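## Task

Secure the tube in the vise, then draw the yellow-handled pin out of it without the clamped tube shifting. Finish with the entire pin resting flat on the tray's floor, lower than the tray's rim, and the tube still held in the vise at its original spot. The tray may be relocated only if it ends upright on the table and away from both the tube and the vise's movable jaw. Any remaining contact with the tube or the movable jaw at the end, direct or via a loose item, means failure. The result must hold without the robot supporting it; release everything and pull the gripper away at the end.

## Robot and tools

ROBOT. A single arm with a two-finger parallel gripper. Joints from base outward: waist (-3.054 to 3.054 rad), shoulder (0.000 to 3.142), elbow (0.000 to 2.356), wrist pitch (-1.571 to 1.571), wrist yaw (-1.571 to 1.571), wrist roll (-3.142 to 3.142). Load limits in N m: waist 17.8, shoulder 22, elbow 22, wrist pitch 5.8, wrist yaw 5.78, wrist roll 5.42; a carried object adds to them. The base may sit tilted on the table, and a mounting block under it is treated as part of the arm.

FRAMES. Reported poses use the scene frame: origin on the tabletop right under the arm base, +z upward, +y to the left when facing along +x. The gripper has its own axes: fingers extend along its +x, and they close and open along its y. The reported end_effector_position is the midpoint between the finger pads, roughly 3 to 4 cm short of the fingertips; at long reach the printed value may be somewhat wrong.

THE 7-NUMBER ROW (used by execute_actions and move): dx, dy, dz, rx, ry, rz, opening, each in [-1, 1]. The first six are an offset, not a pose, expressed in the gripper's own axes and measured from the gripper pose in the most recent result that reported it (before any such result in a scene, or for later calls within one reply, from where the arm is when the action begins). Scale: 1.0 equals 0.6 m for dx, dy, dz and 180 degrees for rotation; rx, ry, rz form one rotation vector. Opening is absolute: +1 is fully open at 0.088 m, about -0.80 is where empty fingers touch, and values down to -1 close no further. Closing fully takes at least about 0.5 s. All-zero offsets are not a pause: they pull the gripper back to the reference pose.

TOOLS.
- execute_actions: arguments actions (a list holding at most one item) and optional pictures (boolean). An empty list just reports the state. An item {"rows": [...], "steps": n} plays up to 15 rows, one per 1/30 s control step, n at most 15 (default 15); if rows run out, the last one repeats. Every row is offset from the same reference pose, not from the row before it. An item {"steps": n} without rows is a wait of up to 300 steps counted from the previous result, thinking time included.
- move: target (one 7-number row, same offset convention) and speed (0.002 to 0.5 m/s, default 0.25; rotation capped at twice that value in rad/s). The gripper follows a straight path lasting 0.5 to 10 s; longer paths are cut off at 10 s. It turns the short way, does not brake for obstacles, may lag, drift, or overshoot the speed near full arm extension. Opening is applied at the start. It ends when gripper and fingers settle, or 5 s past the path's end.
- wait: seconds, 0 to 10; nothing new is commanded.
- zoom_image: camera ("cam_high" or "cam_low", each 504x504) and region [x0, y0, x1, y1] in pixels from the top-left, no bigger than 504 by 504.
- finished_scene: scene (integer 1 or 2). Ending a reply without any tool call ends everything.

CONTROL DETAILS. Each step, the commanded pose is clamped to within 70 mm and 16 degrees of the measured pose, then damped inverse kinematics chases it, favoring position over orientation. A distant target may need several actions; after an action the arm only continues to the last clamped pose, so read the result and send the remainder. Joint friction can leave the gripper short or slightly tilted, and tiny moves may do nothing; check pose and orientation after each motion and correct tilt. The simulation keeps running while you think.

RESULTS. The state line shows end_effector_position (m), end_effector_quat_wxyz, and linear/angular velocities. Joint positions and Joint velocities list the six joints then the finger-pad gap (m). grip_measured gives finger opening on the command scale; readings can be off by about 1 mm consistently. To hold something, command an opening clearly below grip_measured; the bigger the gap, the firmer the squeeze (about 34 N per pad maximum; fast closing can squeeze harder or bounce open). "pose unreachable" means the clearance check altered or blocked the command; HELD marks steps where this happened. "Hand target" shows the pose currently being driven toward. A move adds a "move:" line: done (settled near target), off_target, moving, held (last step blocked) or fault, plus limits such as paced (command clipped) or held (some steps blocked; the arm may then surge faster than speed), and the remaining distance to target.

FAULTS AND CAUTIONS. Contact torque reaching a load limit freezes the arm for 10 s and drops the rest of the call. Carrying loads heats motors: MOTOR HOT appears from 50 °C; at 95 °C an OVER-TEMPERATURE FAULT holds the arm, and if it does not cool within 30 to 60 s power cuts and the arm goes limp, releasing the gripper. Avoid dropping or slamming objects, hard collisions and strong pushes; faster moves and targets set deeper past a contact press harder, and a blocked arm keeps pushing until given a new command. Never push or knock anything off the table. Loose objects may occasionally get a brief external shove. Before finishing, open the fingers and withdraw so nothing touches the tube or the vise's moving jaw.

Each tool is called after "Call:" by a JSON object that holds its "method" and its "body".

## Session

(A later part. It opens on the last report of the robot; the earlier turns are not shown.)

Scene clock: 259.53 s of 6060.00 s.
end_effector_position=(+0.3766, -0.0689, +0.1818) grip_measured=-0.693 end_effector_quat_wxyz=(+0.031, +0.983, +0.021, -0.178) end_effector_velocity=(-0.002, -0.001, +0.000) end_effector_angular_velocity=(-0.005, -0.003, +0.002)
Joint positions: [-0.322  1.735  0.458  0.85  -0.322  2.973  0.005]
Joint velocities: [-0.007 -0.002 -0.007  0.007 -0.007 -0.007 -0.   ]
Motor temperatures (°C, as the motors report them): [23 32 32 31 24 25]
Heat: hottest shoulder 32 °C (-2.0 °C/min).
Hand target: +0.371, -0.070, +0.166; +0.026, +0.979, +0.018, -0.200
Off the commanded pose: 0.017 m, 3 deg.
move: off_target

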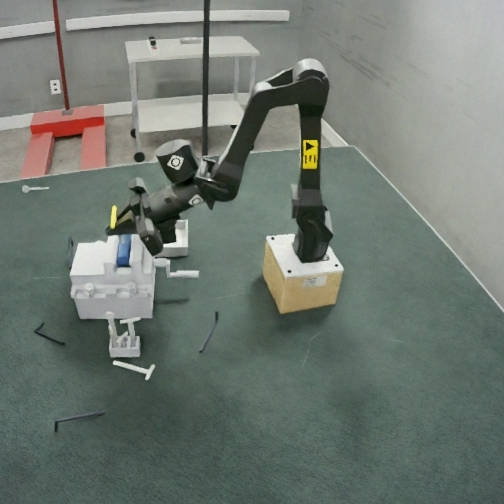

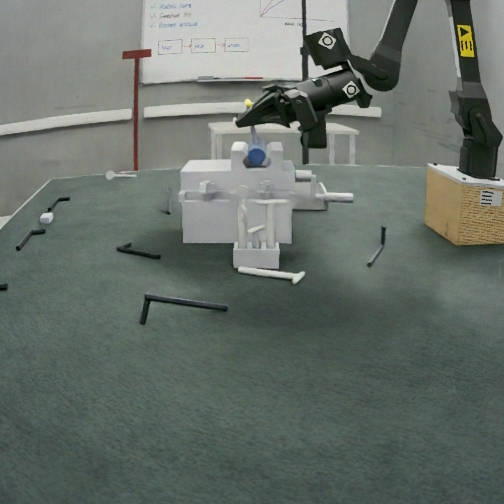

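Call:
{"method": "move", "body": {"target": [0,0,0,0,0,0,-0.2]}}

Call:
{"method": "move", "body": {"target": [-0.1,0,-0.03,0,0,0,0.2], "speed": 0.06}}

Call:
{"method": "move", "body": {"target": [-0.06,-0.045,0,0,-0.385,0,0.2], "speed": 0.1}}

Scene clock: 264.83 s of 6060.00 s.
end_effector_position=(+0.3766, -0.0694, +0.1812) grip_measured=-0.200 end_effector_quat_wxyz=(+0.031, +0.983, +0.020, -0.178) end_effector_velocity=(-0.003, -0.003, -0.006) end_effector_angular_velocity=(+0.013, +0.026, -0.017)
Joint positions: [-0.323  1.738  0.458  0.853 -0.321  2.973  0.029]
Joint velocities: [-0.007  0.002 -0.002 -0.022  0.007  0.007  0.   ]
Motor temperatures (°C, as the motors report them): [23 32 32 31 24 25]
Heat: hottest shoulder 32 °C (-2.0 °C/min).
Hand target: +0.377, -0.069, +0.182; +0.031, +0.983, +0.021, -0.178
Off the commanded pose: 0.001 m, 0 deg.
move: done

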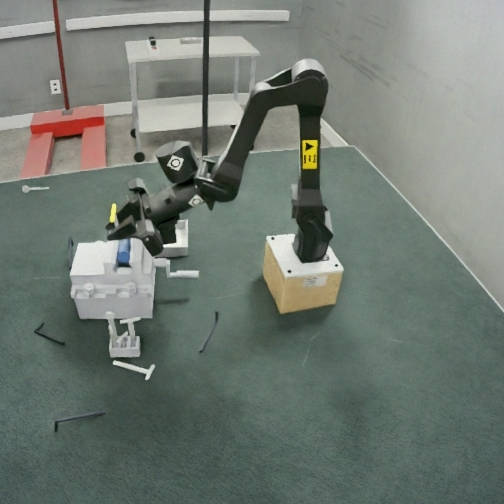

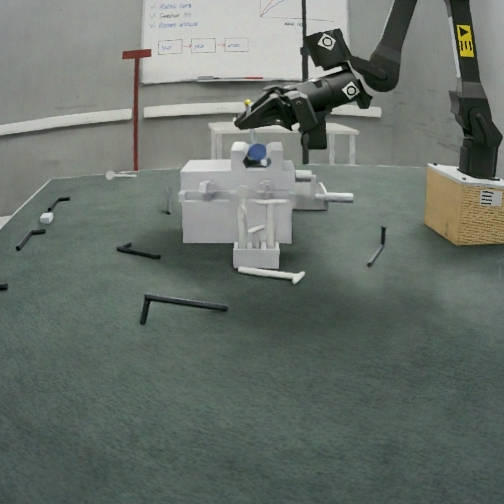

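Scene clock: 266.23 s of 6060.00 s.
end_effector_position=(+0.3306, -0.0700, +0.2234) grip_measured=+0.200 end_effector_quat_wxyz=(+0.032, +0.984, +0.020, -0.174) end_effector_velocity=(-0.002, -0.003, -0.000) end_effector_angular_velocity=(-0.008, +0.003, -0.012)
Joint positions: [-0.394  1.366  0.373  0.565 -0.387  2.942  0.049]
Joint velocities: [-0.007 -0.007 -0.002 -0.007  0.007 -0.007 -0.   ]
Motor temperatures (°C, as the motors report them): [23 32 32 31 24 25]
Heat: hottest shoulder 32 °C (-2.0 °C/min).
Hand target: +0.327, -0.070, +0.220; +0.031, +0.983, +0.020, -0.178
Off the commanded pose: 0.006 m, 1 deg.
move: done

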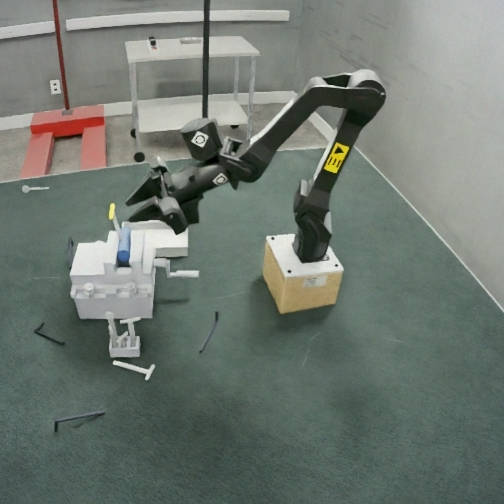

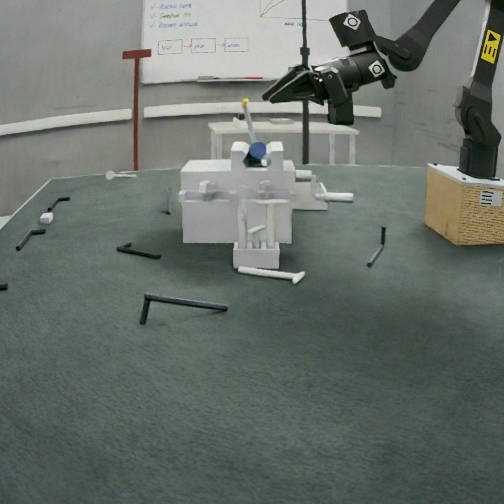

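Scene clock: 272.57 s of 6060.00 s.
end_effector_position=(+0.2952, -0.0440, +0.2339) grip_measured=+0.200 end_effector_quat_wxyz=(+0.031, +0.713, +0.002, -0.700) end_effector_velocity=(-0.003, +0.003, +0.001) end_effector_angular_velocity=(+0.024, +0.014, +0.005)
Joint positions: [-0.162  1.72   1.359 -1.234  0.018  2.947  0.049]
Joint velocities: [-0.002  0.002  0.007 -0.022 -0.022 -0.007 -0.   ]
Motor temperatures (°C, as the motors report them): [23 31 33 30 24 25]
Heat: hottest elbow 33 °C (-1.0 °C/min).
Hand target: +0.297, -0.044, +0.233; +0.032, +0.711, +0.001, -0.703
Off the commanded pose: 0.000 m, 1 deg.
move: done

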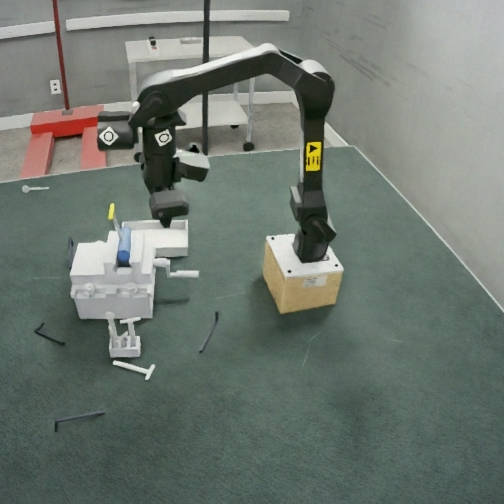

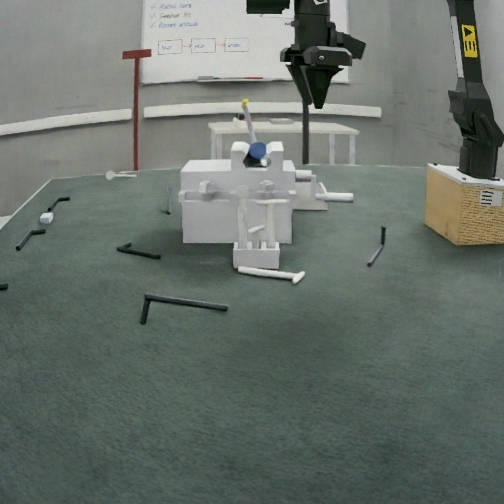

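Call:
{"method": "zoom_image", "body": {"camera": "cam_low", "region": [200,90,310,190]}}

Region (200, 90, 310, 190) of cam_low's 504x504 image, scaled by 4.582, with more detail than that image has; it fills the top 458 rows of this view, and the rest is white.

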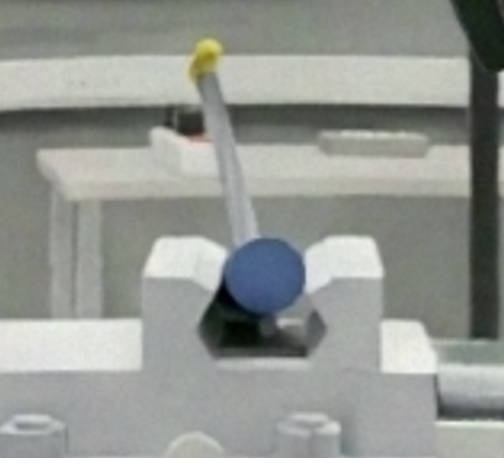

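Call:
{"method": "move", "body": {"target": [0.04,0.0,-0.145,0,0,0,-0.8], "speed": 0.08}}

Call:
{"method": "move", "body": {"target": [0.085,0,0,0,0,0,-0.8], "speed": 0.03}}

Call:
{"method": "zoom_image", "body": {"camera": "cam_low", "region": [200,90,310,190]}}

Scene clock: 285.30 s of 6060.00 s.
end_effector_position=(+0.3804, -0.0429, +0.2135) grip_measured=-0.800 end_effector_quat_wxyz=(+0.032, +0.716, +0.001, -0.697) end_effector_velocity=(+0.002, +0.000, +0.005) end_effector_angular_velocity=(+0.006, -0.013, +0.005)
Joint positions: [-0.125  2.044  1.692 -1.234  0.018  2.983  0.   ]
Joint velocities: [-0.002 -0.002  0.017 -0.007 -0.007 -0.007  0.   ]
Motor temperatures (°C, as the motors report them): [23 31 34 29 24 25]
Heat: hottest elbow 34 °C (+0.0 °C/min).
Hand target: +0.382, -0.042, +0.210; +0.031, +0.713, +0.002, -0.700
Off the commanded pose: 0.004 m, 0 deg.
move: done

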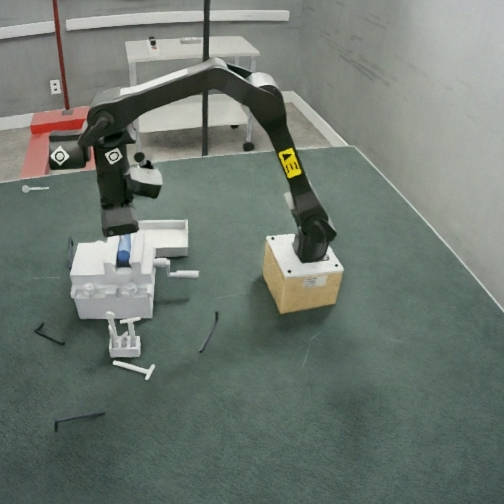

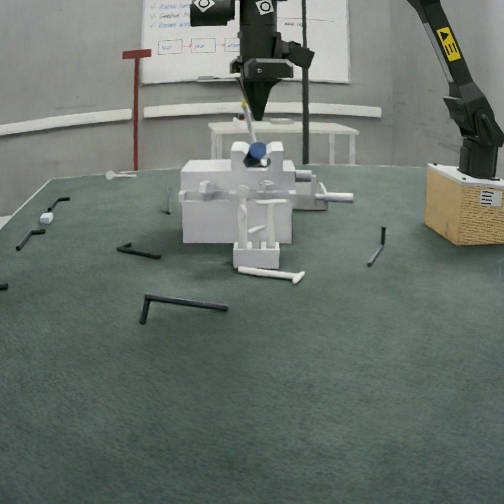

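Scene clock: 287.23 s of 6060.00 s.
end_effector_position=(+0.3881, -0.0441, +0.1782) grip_measured=-0.801 end_effector_quat_wxyz=(+0.034, +0.731, -0.000, -0.681) end_effector_velocity=(-0.003, +0.001, -0.001) end_effector_angular_velocity=(+0.008, +0.012, +0.005)
Joint positions: [-0.125  2.055  1.564 -1.051  0.016  2.982  0.   ]
Joint velocities: [-0.002 -0.002 -0.007 -0.007 -0.007 -0.007  0.   ]
Motor temperatures (°C, as the motors report them): [23 31 34 29 24 25]
Heat: hottest elbow 34 °C (+0.0 °C/min).
Hand target: +0.381, -0.045, +0.163; +0.032, +0.716, +0.001, -0.698
Off the commanded pose: 0.017 m, 3 deg.
move: off_target

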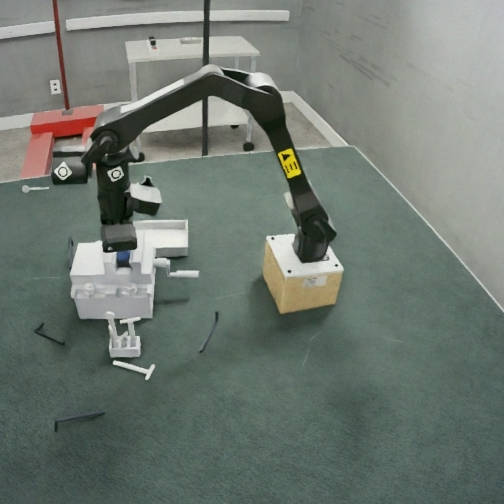

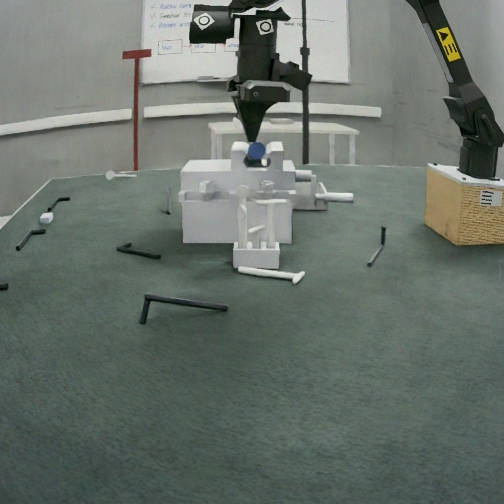

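Region (200, 90, 310, 190) of cam_low's 504x504 image, scaled by 4.582, with more detail than that image has; it fills the top 458 rows of this view, and the rest is white.

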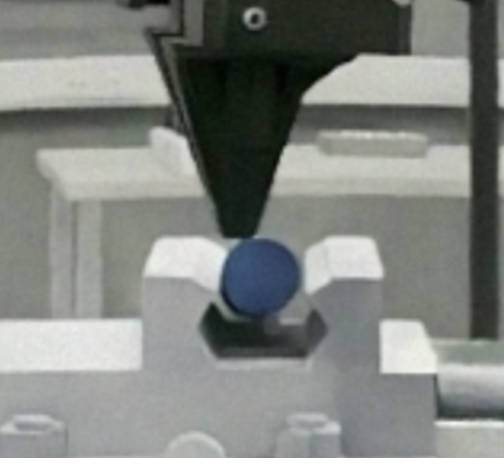

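Call:
{"method": "move", "body": {"target": [-0.08,0,0.02,0,-0.02,0,-0.8], "speed": 0.06}}

Call:
{"method": "move", "body": {"target": [0,-0.008,0.185,0,0,0,0.2], "speed": 0.1}}

Scene clock: 293.57 s of 6060.00 s.
end_effector_position=(+0.3718, -0.0424, +0.2208) grip_measured=-0.800 end_effector_quat_wxyz=(+0.033, +0.706, +0.001, -0.708) end_effector_velocity=(-0.002, +0.002, +0.000) end_effector_angular_velocity=(+0.008, +0.007, +0.010)
Joint positions: [-0.125  2.033  1.706 -1.288  0.023  2.983  0.   ]
Joint velocities: [ 0.002 -0.002 -0.002 -0.007 -0.007 -0.007  0.   ]
Motor temperatures (°C, as the motors report them): [23 32 33 29 24 25]
Heat: hottest elbow 33 °C (-2.0 °C/min).
Hand target: +0.373, -0.042, +0.225; +0.034, +0.710, -0.001, -0.704
Off the commanded pose: 0.005 m, 1 deg.
move: done

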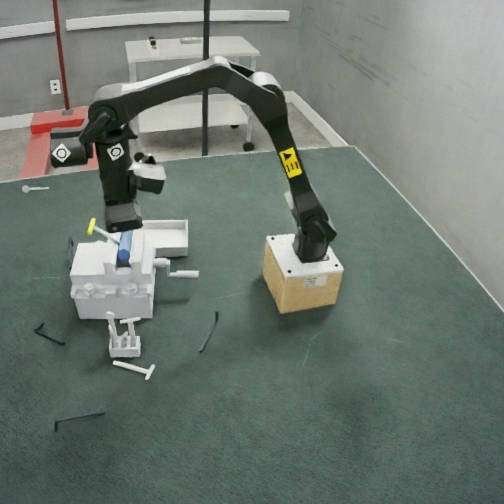

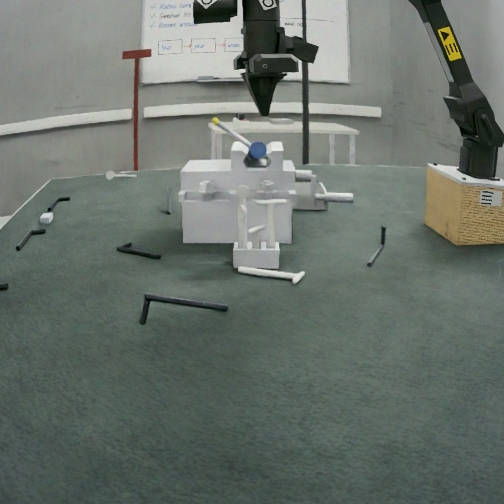

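Scene clock: 295.03 s of 6060.00 s.
end_effector_position=(+0.2639, -0.0412, +0.2237) grip_measured=+0.200 end_effector_quat_wxyz=(+0.033, +0.707, +0.001, -0.706) end_effector_velocity=(-0.000, -0.000, +0.000) end_effector_angular_velocity=(-0.008, -0.006, +0.010)
Joint positions: [-0.165  1.618  1.213 -1.205  0.023  2.943  0.049]
Joint velocities: [ 0.002 -0.007 -0.007  0.007  0.007 -0.007  0.   ]
Motor temperatures (°C, as the motors report them): [23 32 33 29 24 25]
Heat: hottest elbow 33 °C (-2.0 °C/min).
Hand target: +0.261, -0.042, +0.222; +0.033, +0.706, +0.001, -0.708
Off the commanded pose: 0.004 m, 0 deg.
move: done

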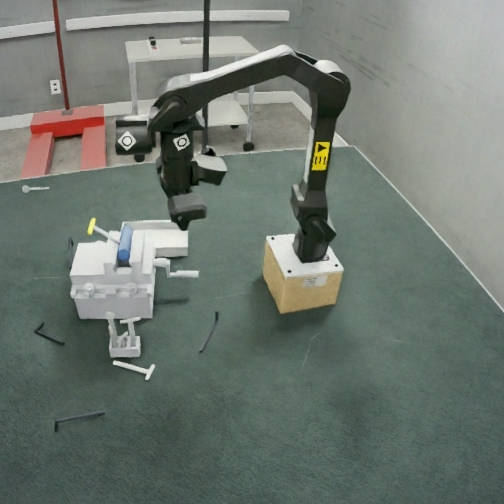

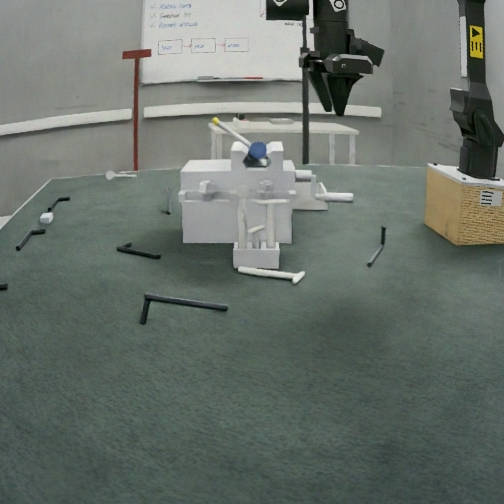

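Call:
{"method": "move", "body": {"target": [0.258,-0.012,-0.008,0,0,0,0.2], "speed": 0.1}}

Call:
{"method": "move", "body": {"target": [0.008,0,0,0,0,0,-0.75]}}

Call:
{"method": "move", "body": {"target": [-0.005,0.033,0,0,0,0,-0.75], "speed": 0.06}}

Call:
{"method": "move", "body": {"target": [-0.02,0.03,0,0,0,0,-0.75], "speed": 0.06}}

Call:
{"method": "move", "body": {"target": [-0.032,0.015,0,0,0,0,-0.75], "speed": 0.06}}

Call:
{"method": "move", "body": {"target": [-0.035,-0.003,0,0,0,0,-0.75], "speed": 0.06}}

Call:
{"method": "move", "body": {"target": [-0.028,-0.022,0,0,0,0,-0.75], "speed": 0.06}}

Call:
{"method": "move", "body": {"target": [-0.012,-0.033,0,0,0,0,-0.75], "speed": 0.06}}

Call:
{"method": "zoom_image", "body": {"camera": "cam_low", "region": [200,90,310,190]}}

Scene clock: 310.13 s of 6060.00 s.
end_effector_position=(+0.2712, -0.0434, +0.0730) grip_measured=+0.200 end_effector_quat_wxyz=(+0.034, +0.713, -0.000, -0.701) end_effector_velocity=(-0.003, -0.001, -0.001) end_effector_angular_velocity=(-0.006, +0.014, +0.019)
Joint positions: [-0.157  1.883  0.849 -0.56   0.023  2.951  0.049]
Joint velocities: [-0.002  0.002 -0.002 -0.007  0.007 -0.022 -0.   ]
Motor temperatures (°C, as the motors report them): [23 32 32 28 24 25]
Heat: hottest shoulder 32 °C (-1.0 °C/min).
Hand target: +0.267, -0.042, +0.068; +0.033, +0.707, +0.001, -0.706
Off the commanded pose: 0.006 m, 1 deg.
move: done

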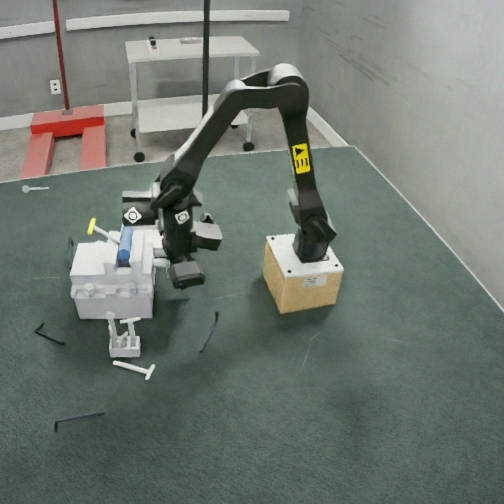

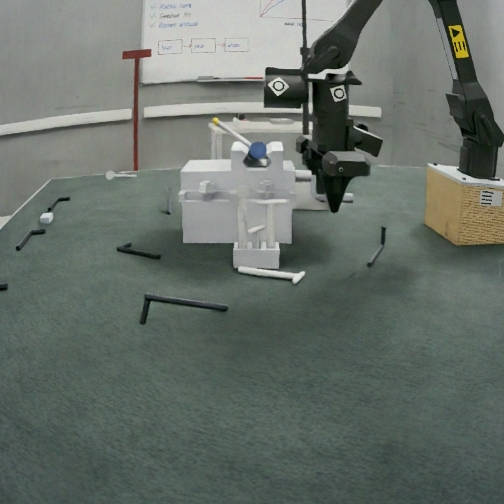

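Scene clock: 310.83 s of 6060.00 s.
end_effector_position=(+0.2712, -0.0435, +0.0727) grip_measured=-0.440 end_effector_quat_wxyz=(+0.033, +0.713, -0.001, -0.700) end_effector_velocity=(-0.001, +0.001, -0.001) end_effector_angular_velocity=(+0.007, -0.003, +0.005)
Joint positions: [-0.157  1.884  0.848 -0.558  0.024  2.953  0.017]
Joint velocities: [-0.002 -0.002 -0.007  0.007 -0.007 -0.007 -0.   ]
Motor temperatures (°C, as the motors report them): [23 32 32 28 24 25]
Heat: hottest shoulder 32 °C (-1.0 °C/min).
Hand target: +0.271, -0.044, +0.068; +0.034, +0.713, -0.000, -0.701
Off the commanded pose: 0.004 m, 0 deg.
move: done

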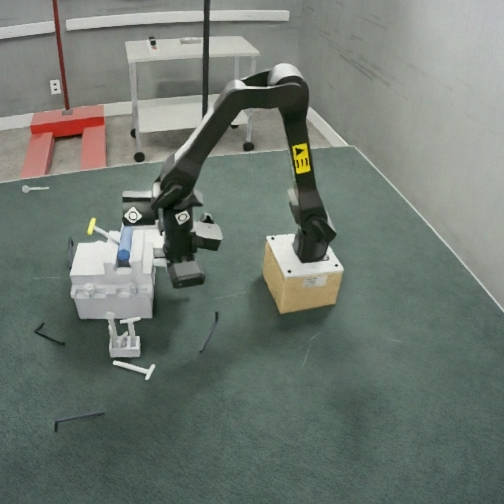

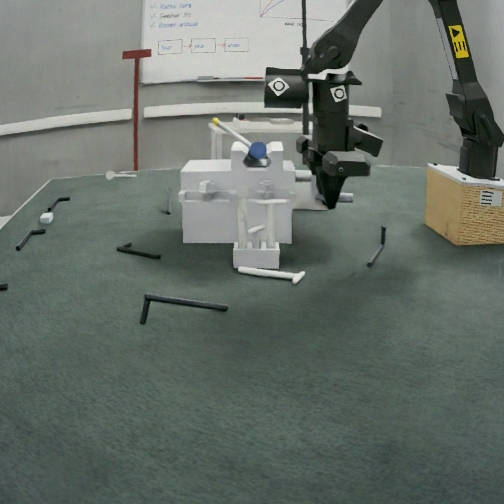

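Scene clock: 311.57 s of 6060.00 s.
end_effector_position=(+0.2688, -0.0574, +0.0752) grip_measured=-0.441 end_effector_quat_wxyz=(+0.026, +0.711, +0.003, -0.703) end_effector_velocity=(+0.003, +0.001, +0.001) end_effector_angular_velocity=(+0.019, -0.016, +0.015)
Joint positions: [-0.216  1.884  0.86  -0.579  0.011  2.898  0.017]
Joint velocities: [-0.007 -0.002  0.002  0.007 -0.022 -0.022  0.   ]
Motor temperatures (°C, as the motors report them): [23 32 32 28 24 25]
Heat: hottest shoulder 32 °C (-1.0 °C/min).
Hand target: +0.272, -0.063, +0.077; +0.033, +0.713, -0.001, -0.700
Off the commanded pose: 0.007 m, 1 deg.
move: done

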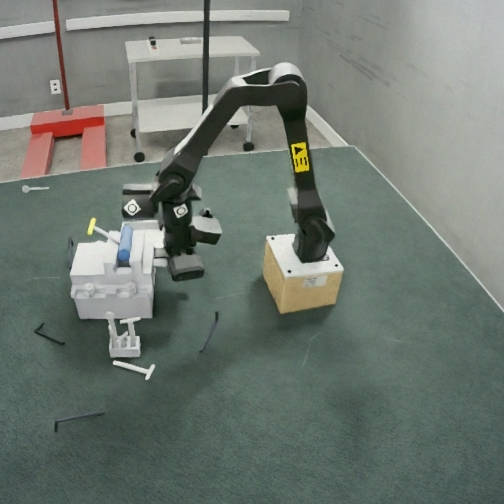

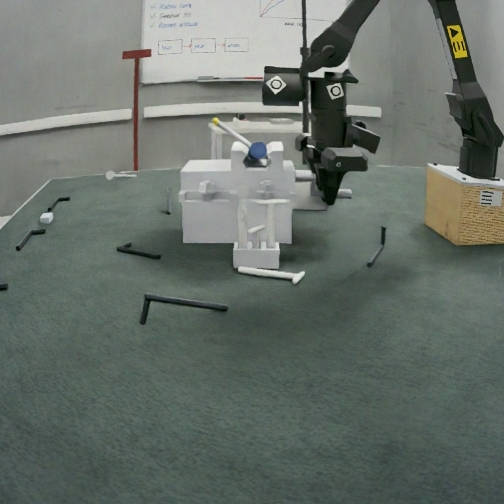

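Scene clock: 312.30 s of 6060.00 s.
end_effector_position=(+0.2671, -0.0701, +0.0848) grip_measured=-0.443 end_effector_quat_wxyz=(+0.019, +0.709, +0.007, -0.705) end_effector_velocity=(+0.002, -0.003, +0.001) end_effector_angular_velocity=(+0.005, -0.014, -0.005)
Joint positions: [-0.269  1.868  0.889 -0.633 -0.     2.849  0.017]
Joint velocities: [-0.012 -0.002  0.002  0.007 -0.007 -0.007 -0.   ]
Motor temperatures (°C, as the motors report them): [23 32 32 28 24 25]
Heat: hottest shoulder 32 °C (-1.0 °C/min).
Hand target: +0.269, -0.075, +0.088; +0.026, +0.711, +0.003, -0.703
Off the commanded pose: 0.006 m, 1 deg.
move: done

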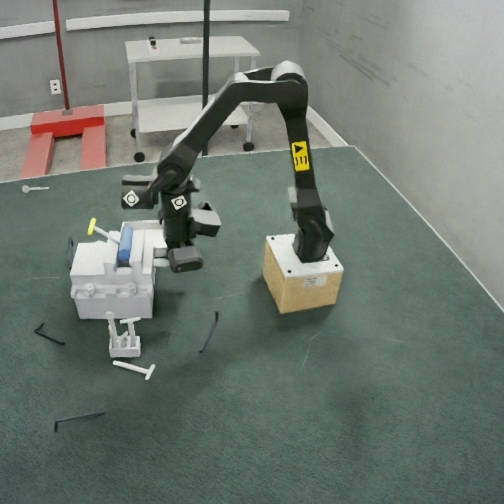

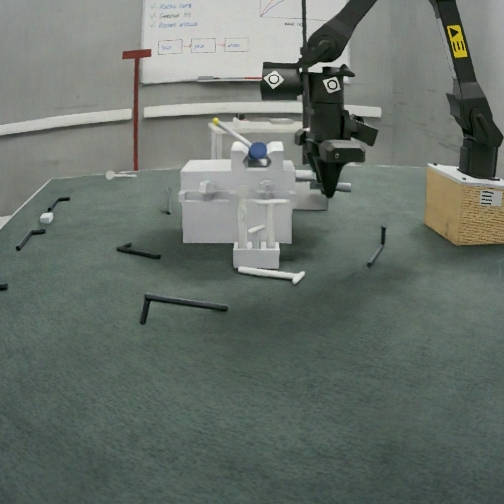

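Scene clock: 313.07 s of 6060.00 s.
end_effector_position=(+0.2660, -0.0772, +0.1007) grip_measured=-0.444 end_effector_quat_wxyz=(+0.017, +0.707, +0.007, -0.707) end_effector_velocity=(+0.004, -0.001, +0.001) end_effector_angular_velocity=(+0.004, -0.014, -0.010)
Joint positions: [-0.296  1.836  0.926 -0.708  0.     2.826  0.017]
Joint velocities: [-0.002  0.002  0.007  0.007 -0.007  0.007 -0.   ]
Motor temperatures (°C, as the motors report them): [23 32 32 28 24 25]
Heat: hottest shoulder 32 °C (-1.0 °C/min).
Hand target: +0.268, -0.079, +0.104; +0.019, +0.709, +0.007, -0.705
Off the commanded pose: 0.004 m, 0 deg.
move: done

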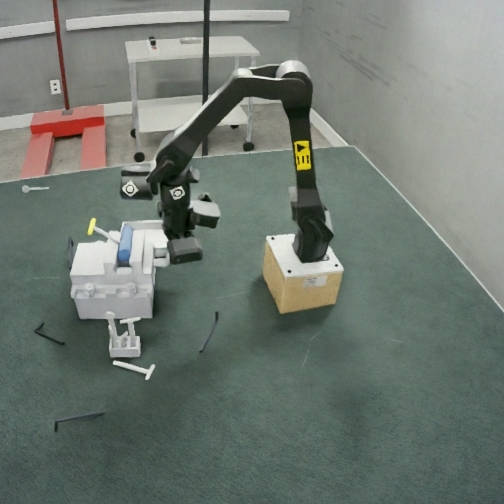

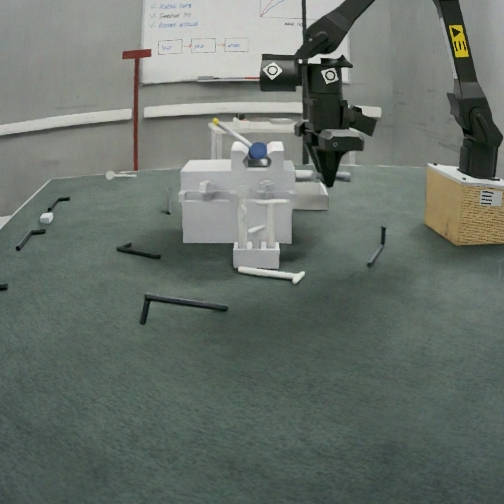

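Scene clock: 313.83 s of 6060.00 s.
end_effector_position=(+0.2659, -0.0752, +0.1183) grip_measured=-0.445 end_effector_quat_wxyz=(+0.015, +0.706, +0.007, -0.708) end_effector_velocity=(-0.001, -0.002, +0.001) end_effector_angular_velocity=(-0.006, +0.005, +0.020)
Joint positions: [-0.292  1.796  0.96  -0.786 -0.003  2.832  0.017]
Joint velocities: [-0.002 -0.002  0.002 -0.007  0.007 -0.022 -0.   ]
Motor temperatures (°C, as the motors report them): [23 32 32 28 24 25]
Heat: hottest shoulder 32 °C (-1.0 °C/min).
Hand target: +0.266, -0.075, +0.122; +0.017, +0.706, +0.007, -0.708
Off the commanded pose: 0.003 m, 0 deg.
move: done

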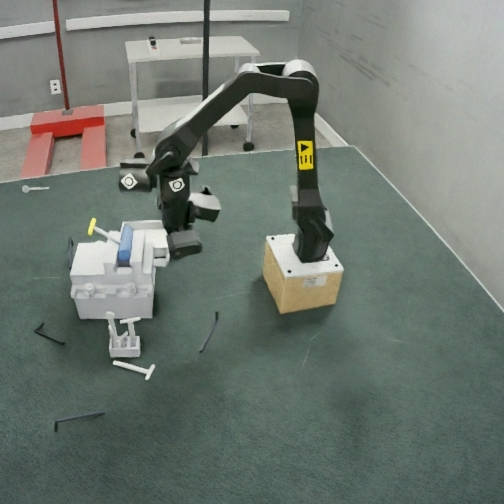

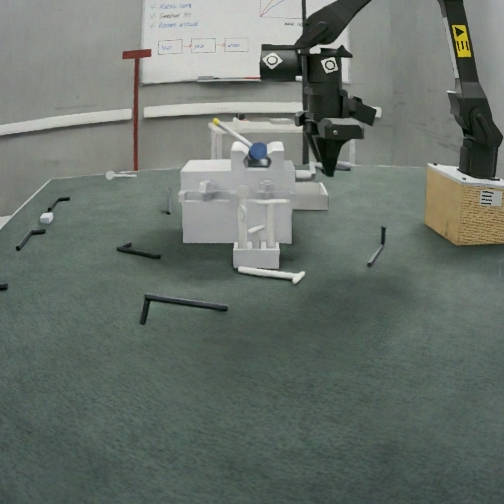

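Scene clock: 314.60 s of 6060.00 s.
end_effector_position=(+0.2673, -0.0645, +0.1324) grip_measured=-0.446 end_effector_quat_wxyz=(+0.016, +0.706, +0.004, -0.708) end_effector_velocity=(+0.001, +0.000, +0.000) end_effector_angular_velocity=(+0.005, -0.009, -0.010)
Joint positions: [-0.252  1.761  0.983 -0.841  0.     2.875  0.017]
Joint velocities: [-0.002 -0.002 -0.002  0.007 -0.007  0.007 -0.   ]
Motor temperatures (°C, as the motors report them): [23 32 32 28 24 25]
Heat: hottest shoulder 32 °C (-1.0 °C/min).
Hand target: +0.266, -0.062, +0.135; +0.015, +0.706, +0.007, -0.708
Off the commanded pose: 0.004 m, 0 deg.
move: done

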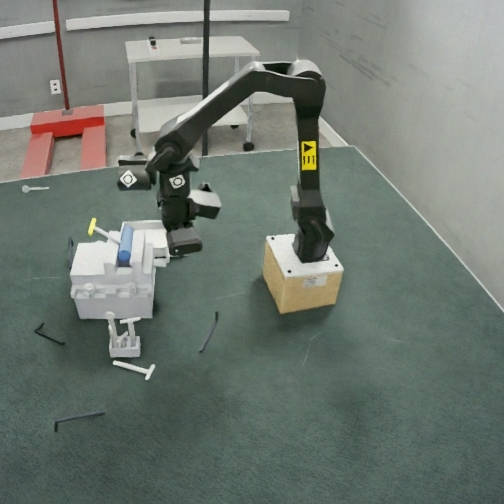

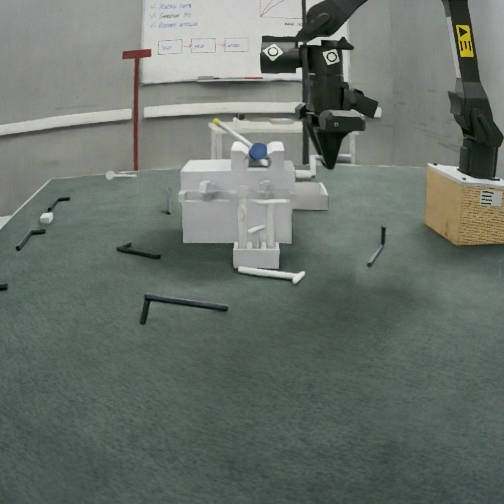

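Scene clock: 315.37 s of 6060.00 s.
end_effector_position=(+0.2694, -0.0493, +0.1385) grip_measured=-0.449 end_effector_quat_wxyz=(+0.017, +0.708, -0.003, -0.706) end_effector_velocity=(-0.004, +0.005, +0.001) end_effector_angular_velocity=(+0.025, +0.013, +0.010)
Joint positions: [-0.193  1.739  0.987 -0.859  0.007  2.943  0.017]
Joint velocities: [ 0.002 -0.007 -0.002 -0.022 -0.022 -0.007 -0.   ]
Motor temperatures (°C, as the motors report them): [23 32 32 28 24 25]
Heat: hottest shoulder 32 °C (-1.0 °C/min).
Hand target: +0.267, -0.045, +0.139; +0.016, +0.706, +0.004, -0.708
Off the commanded pose: 0.005 m, 1 deg.
move: done

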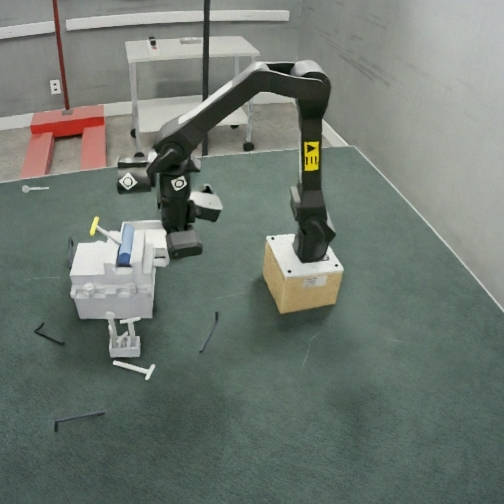

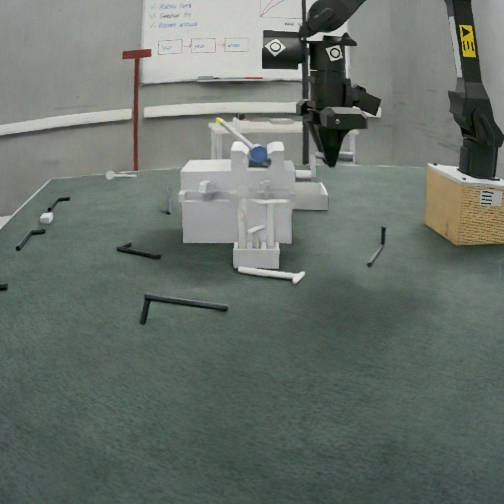

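Region (200, 90, 310, 190) of cam_low's 504x504 image, scaled by 4.582, with more detail than that image has; it fills the top 458 rows of this view, and the rest is white.

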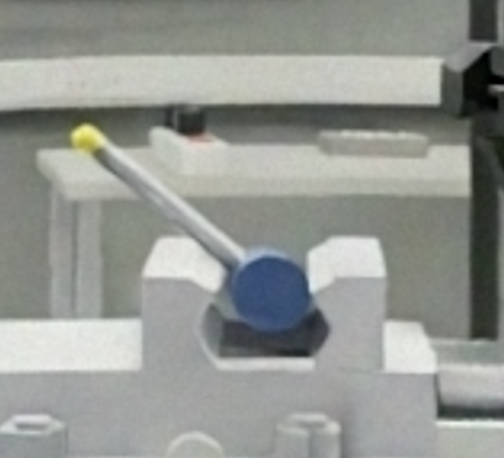

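Call:
{"method": "move", "body": {"target": [0,0,0,0,0,0,0.2]}}

Call:
{"method": "move", "body": {"target": [-0.11,-0.02,0,0,0,0,-0.8], "speed": 0.1}}

Call:
{"method": "move", "body": {"target": [0,0,-0.185,0,0,0,-0.8], "speed": 0.1}}

Call:
{"method": "move", "body": {"target": [0.075,0,0.006,0,0,0,-0.8], "speed": 0.03}}

Call:
{"method": "zoom_image", "body": {"camera": "cam_low", "region": [200,90,310,190]}}

Scene clock: 324.10 s of 6060.00 s.
end_effector_position=(+0.2693, -0.0487, +0.1388) grip_measured=+0.200 end_effector_quat_wxyz=(+0.015, +0.708, -0.003, -0.706) end_effector_velocity=(-0.004, -0.001, -0.001) end_effector_angular_velocity=(-0.005, +0.013, +0.005)
Joint positions: [-0.192  1.739  0.987 -0.861  0.005  2.946  0.049]
Joint velocities: [-0.002 -0.002 -0.007 -0.007  0.007 -0.007 -0.   ]
Motor temperatures (°C, as the motors report them): [23 33 32 28 24 25]
Heat: hottest shoulder 33 °C (+1.0 °C/min).
Hand target: +0.269, -0.049, +0.138; +0.017, +0.708, -0.003, -0.706
Off the commanded pose: 0.001 m, 0 deg.
move: done

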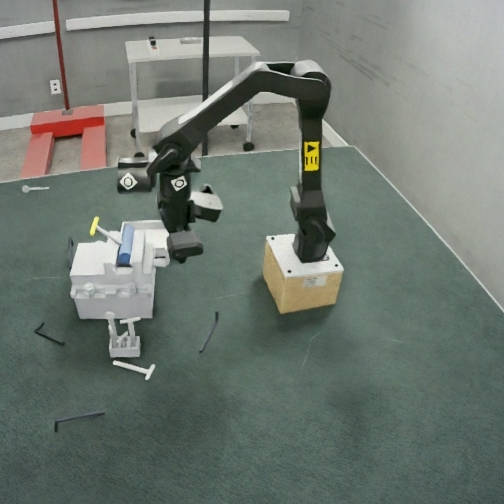

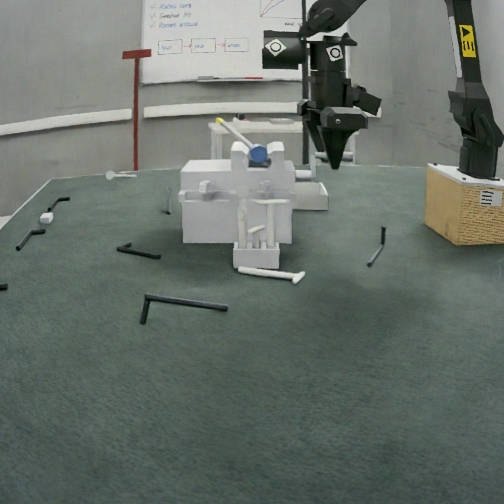

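Scene clock: 325.37 s of 6060.00 s.
end_effector_position=(+0.2703, -0.0357, +0.2070) grip_measured=-0.800 end_effector_quat_wxyz=(+0.014, +0.711, -0.005, -0.703) end_effector_velocity=(-0.002, +0.001, -0.000) end_effector_angular_velocity=(+0.008, +0.006, -0.010)
Joint positions: [-0.15   1.642  1.17  -1.131  0.005  2.992  0.   ]
Joint velocities: [-0.002 -0.002 -0.002 -0.007 -0.007  0.007  0.   ]
Motor temperatures (°C, as the motors report them): [23 33 32 28 24 25]
Heat: hottest shoulder 33 °C (+1.0 °C/min).
Hand target: +0.270, -0.034, +0.205; +0.015, +0.708, -0.003, -0.706
Off the commanded pose: 0.003 m, 1 deg.
move: done

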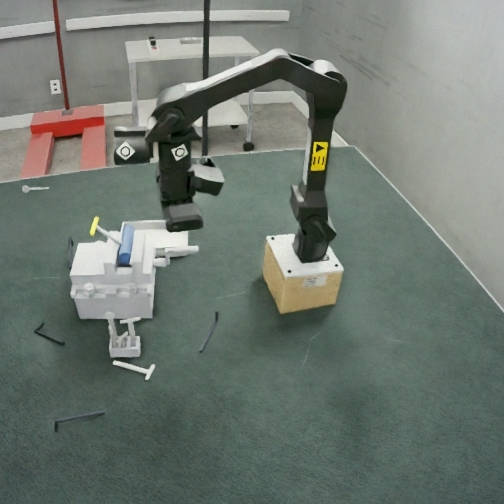

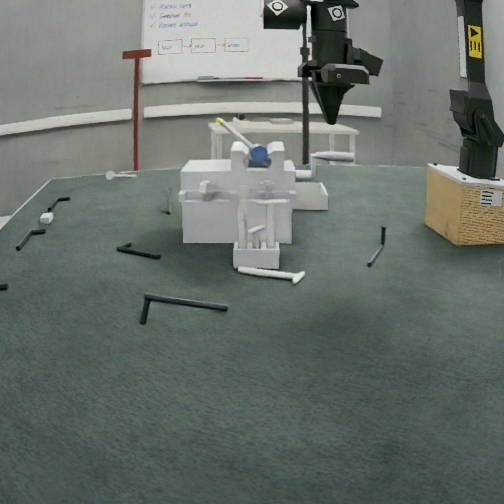

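Scene clock: 326.83 s of 6060.00 s.
end_effector_position=(+0.3793, -0.0362, +0.2104) grip_measured=-0.800 end_effector_quat_wxyz=(+0.015, +0.715, -0.006, -0.699) end_effector_velocity=(+0.003, +0.002, +0.002) end_effector_angular_velocity=(+0.022, -0.005, -0.009)
Joint positions: [-0.113  2.044  1.681 -1.23   0.005  3.029  0.   ]
Joint velocities: [-0.002  0.007  0.017 -0.007 -0.022  0.007  0.   ]
Motor temperatures (°C, as the motors report them): [23 33 33 28 24 25]
Heat: hottest shoulder 33 °C (+1.0 °C/min).
Hand target: +0.381, -0.035, +0.207; +0.014, +0.711, -0.005, -0.703
Off the commanded pose: 0.003 m, 1 deg.
move: done

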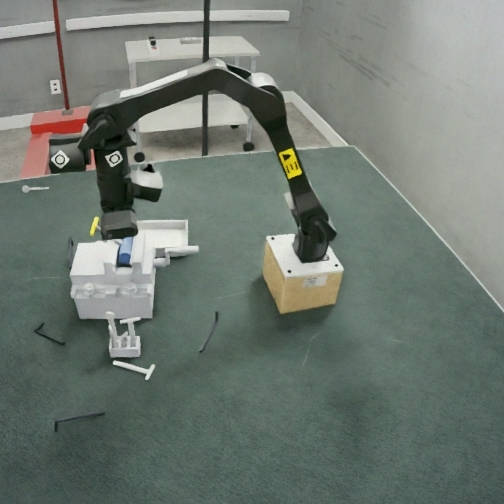

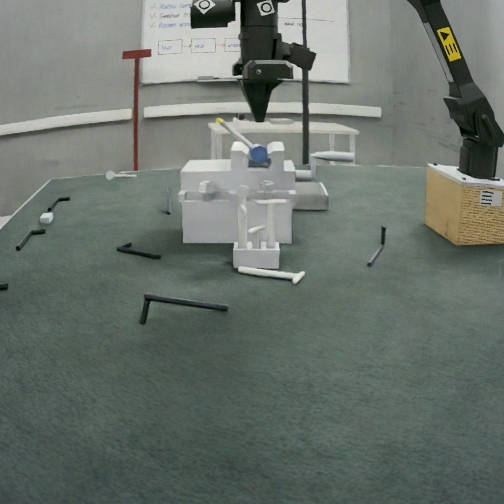

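Scene clock: 328.60 s of 6060.00 s.
end_effector_position=(+0.3797, -0.0370, +0.1741) grip_measured=-0.800 end_effector_quat_wxyz=(+0.016, +0.723, -0.007, -0.691) end_effector_velocity=(+0.001, +0.002, -0.002) end_effector_angular_velocity=(+0.021, -0.004, +0.006)
Joint positions: [-0.113  2.046  1.538 -1.06   0.004  3.029  0.   ]
Joint velocities: [-0.002  0.002 -0.002  0.007 -0.022 -0.007  0.   ]
Motor temperatures (°C, as the motors report them): [23 33 33 28 24 25]
Heat: hottest shoulder 33 °C (+1.0 °C/min).
Hand target: +0.376, -0.038, +0.166; +0.015, +0.714, -0.006, -0.699
Off the commanded pose: 0.009 m, 1 deg.
move: off_target

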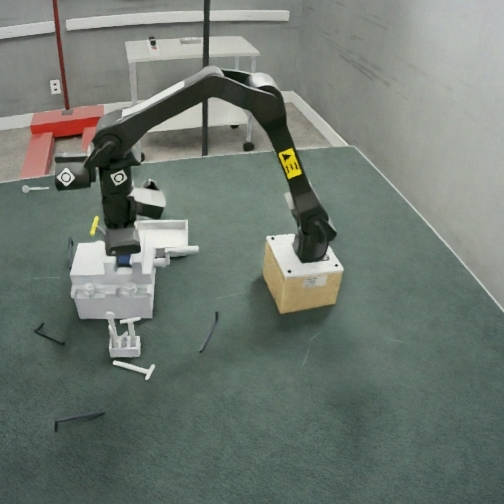

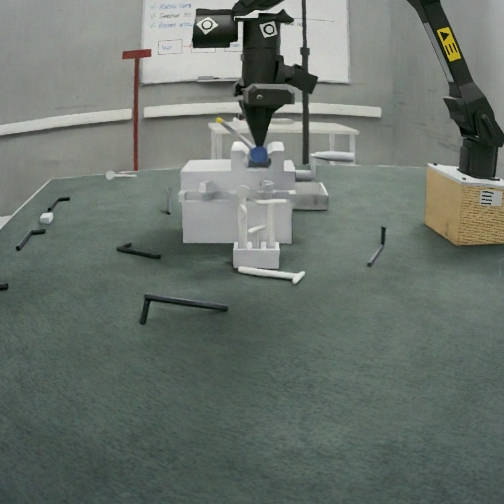

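Region (200, 90, 310, 190) of cam_low's 504x504 image, scaled by 4.582, with more detail than that image has; it fills the top 458 rows of this view, and the rest is white.

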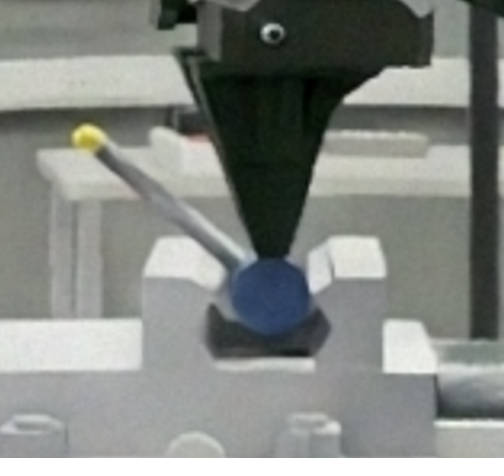

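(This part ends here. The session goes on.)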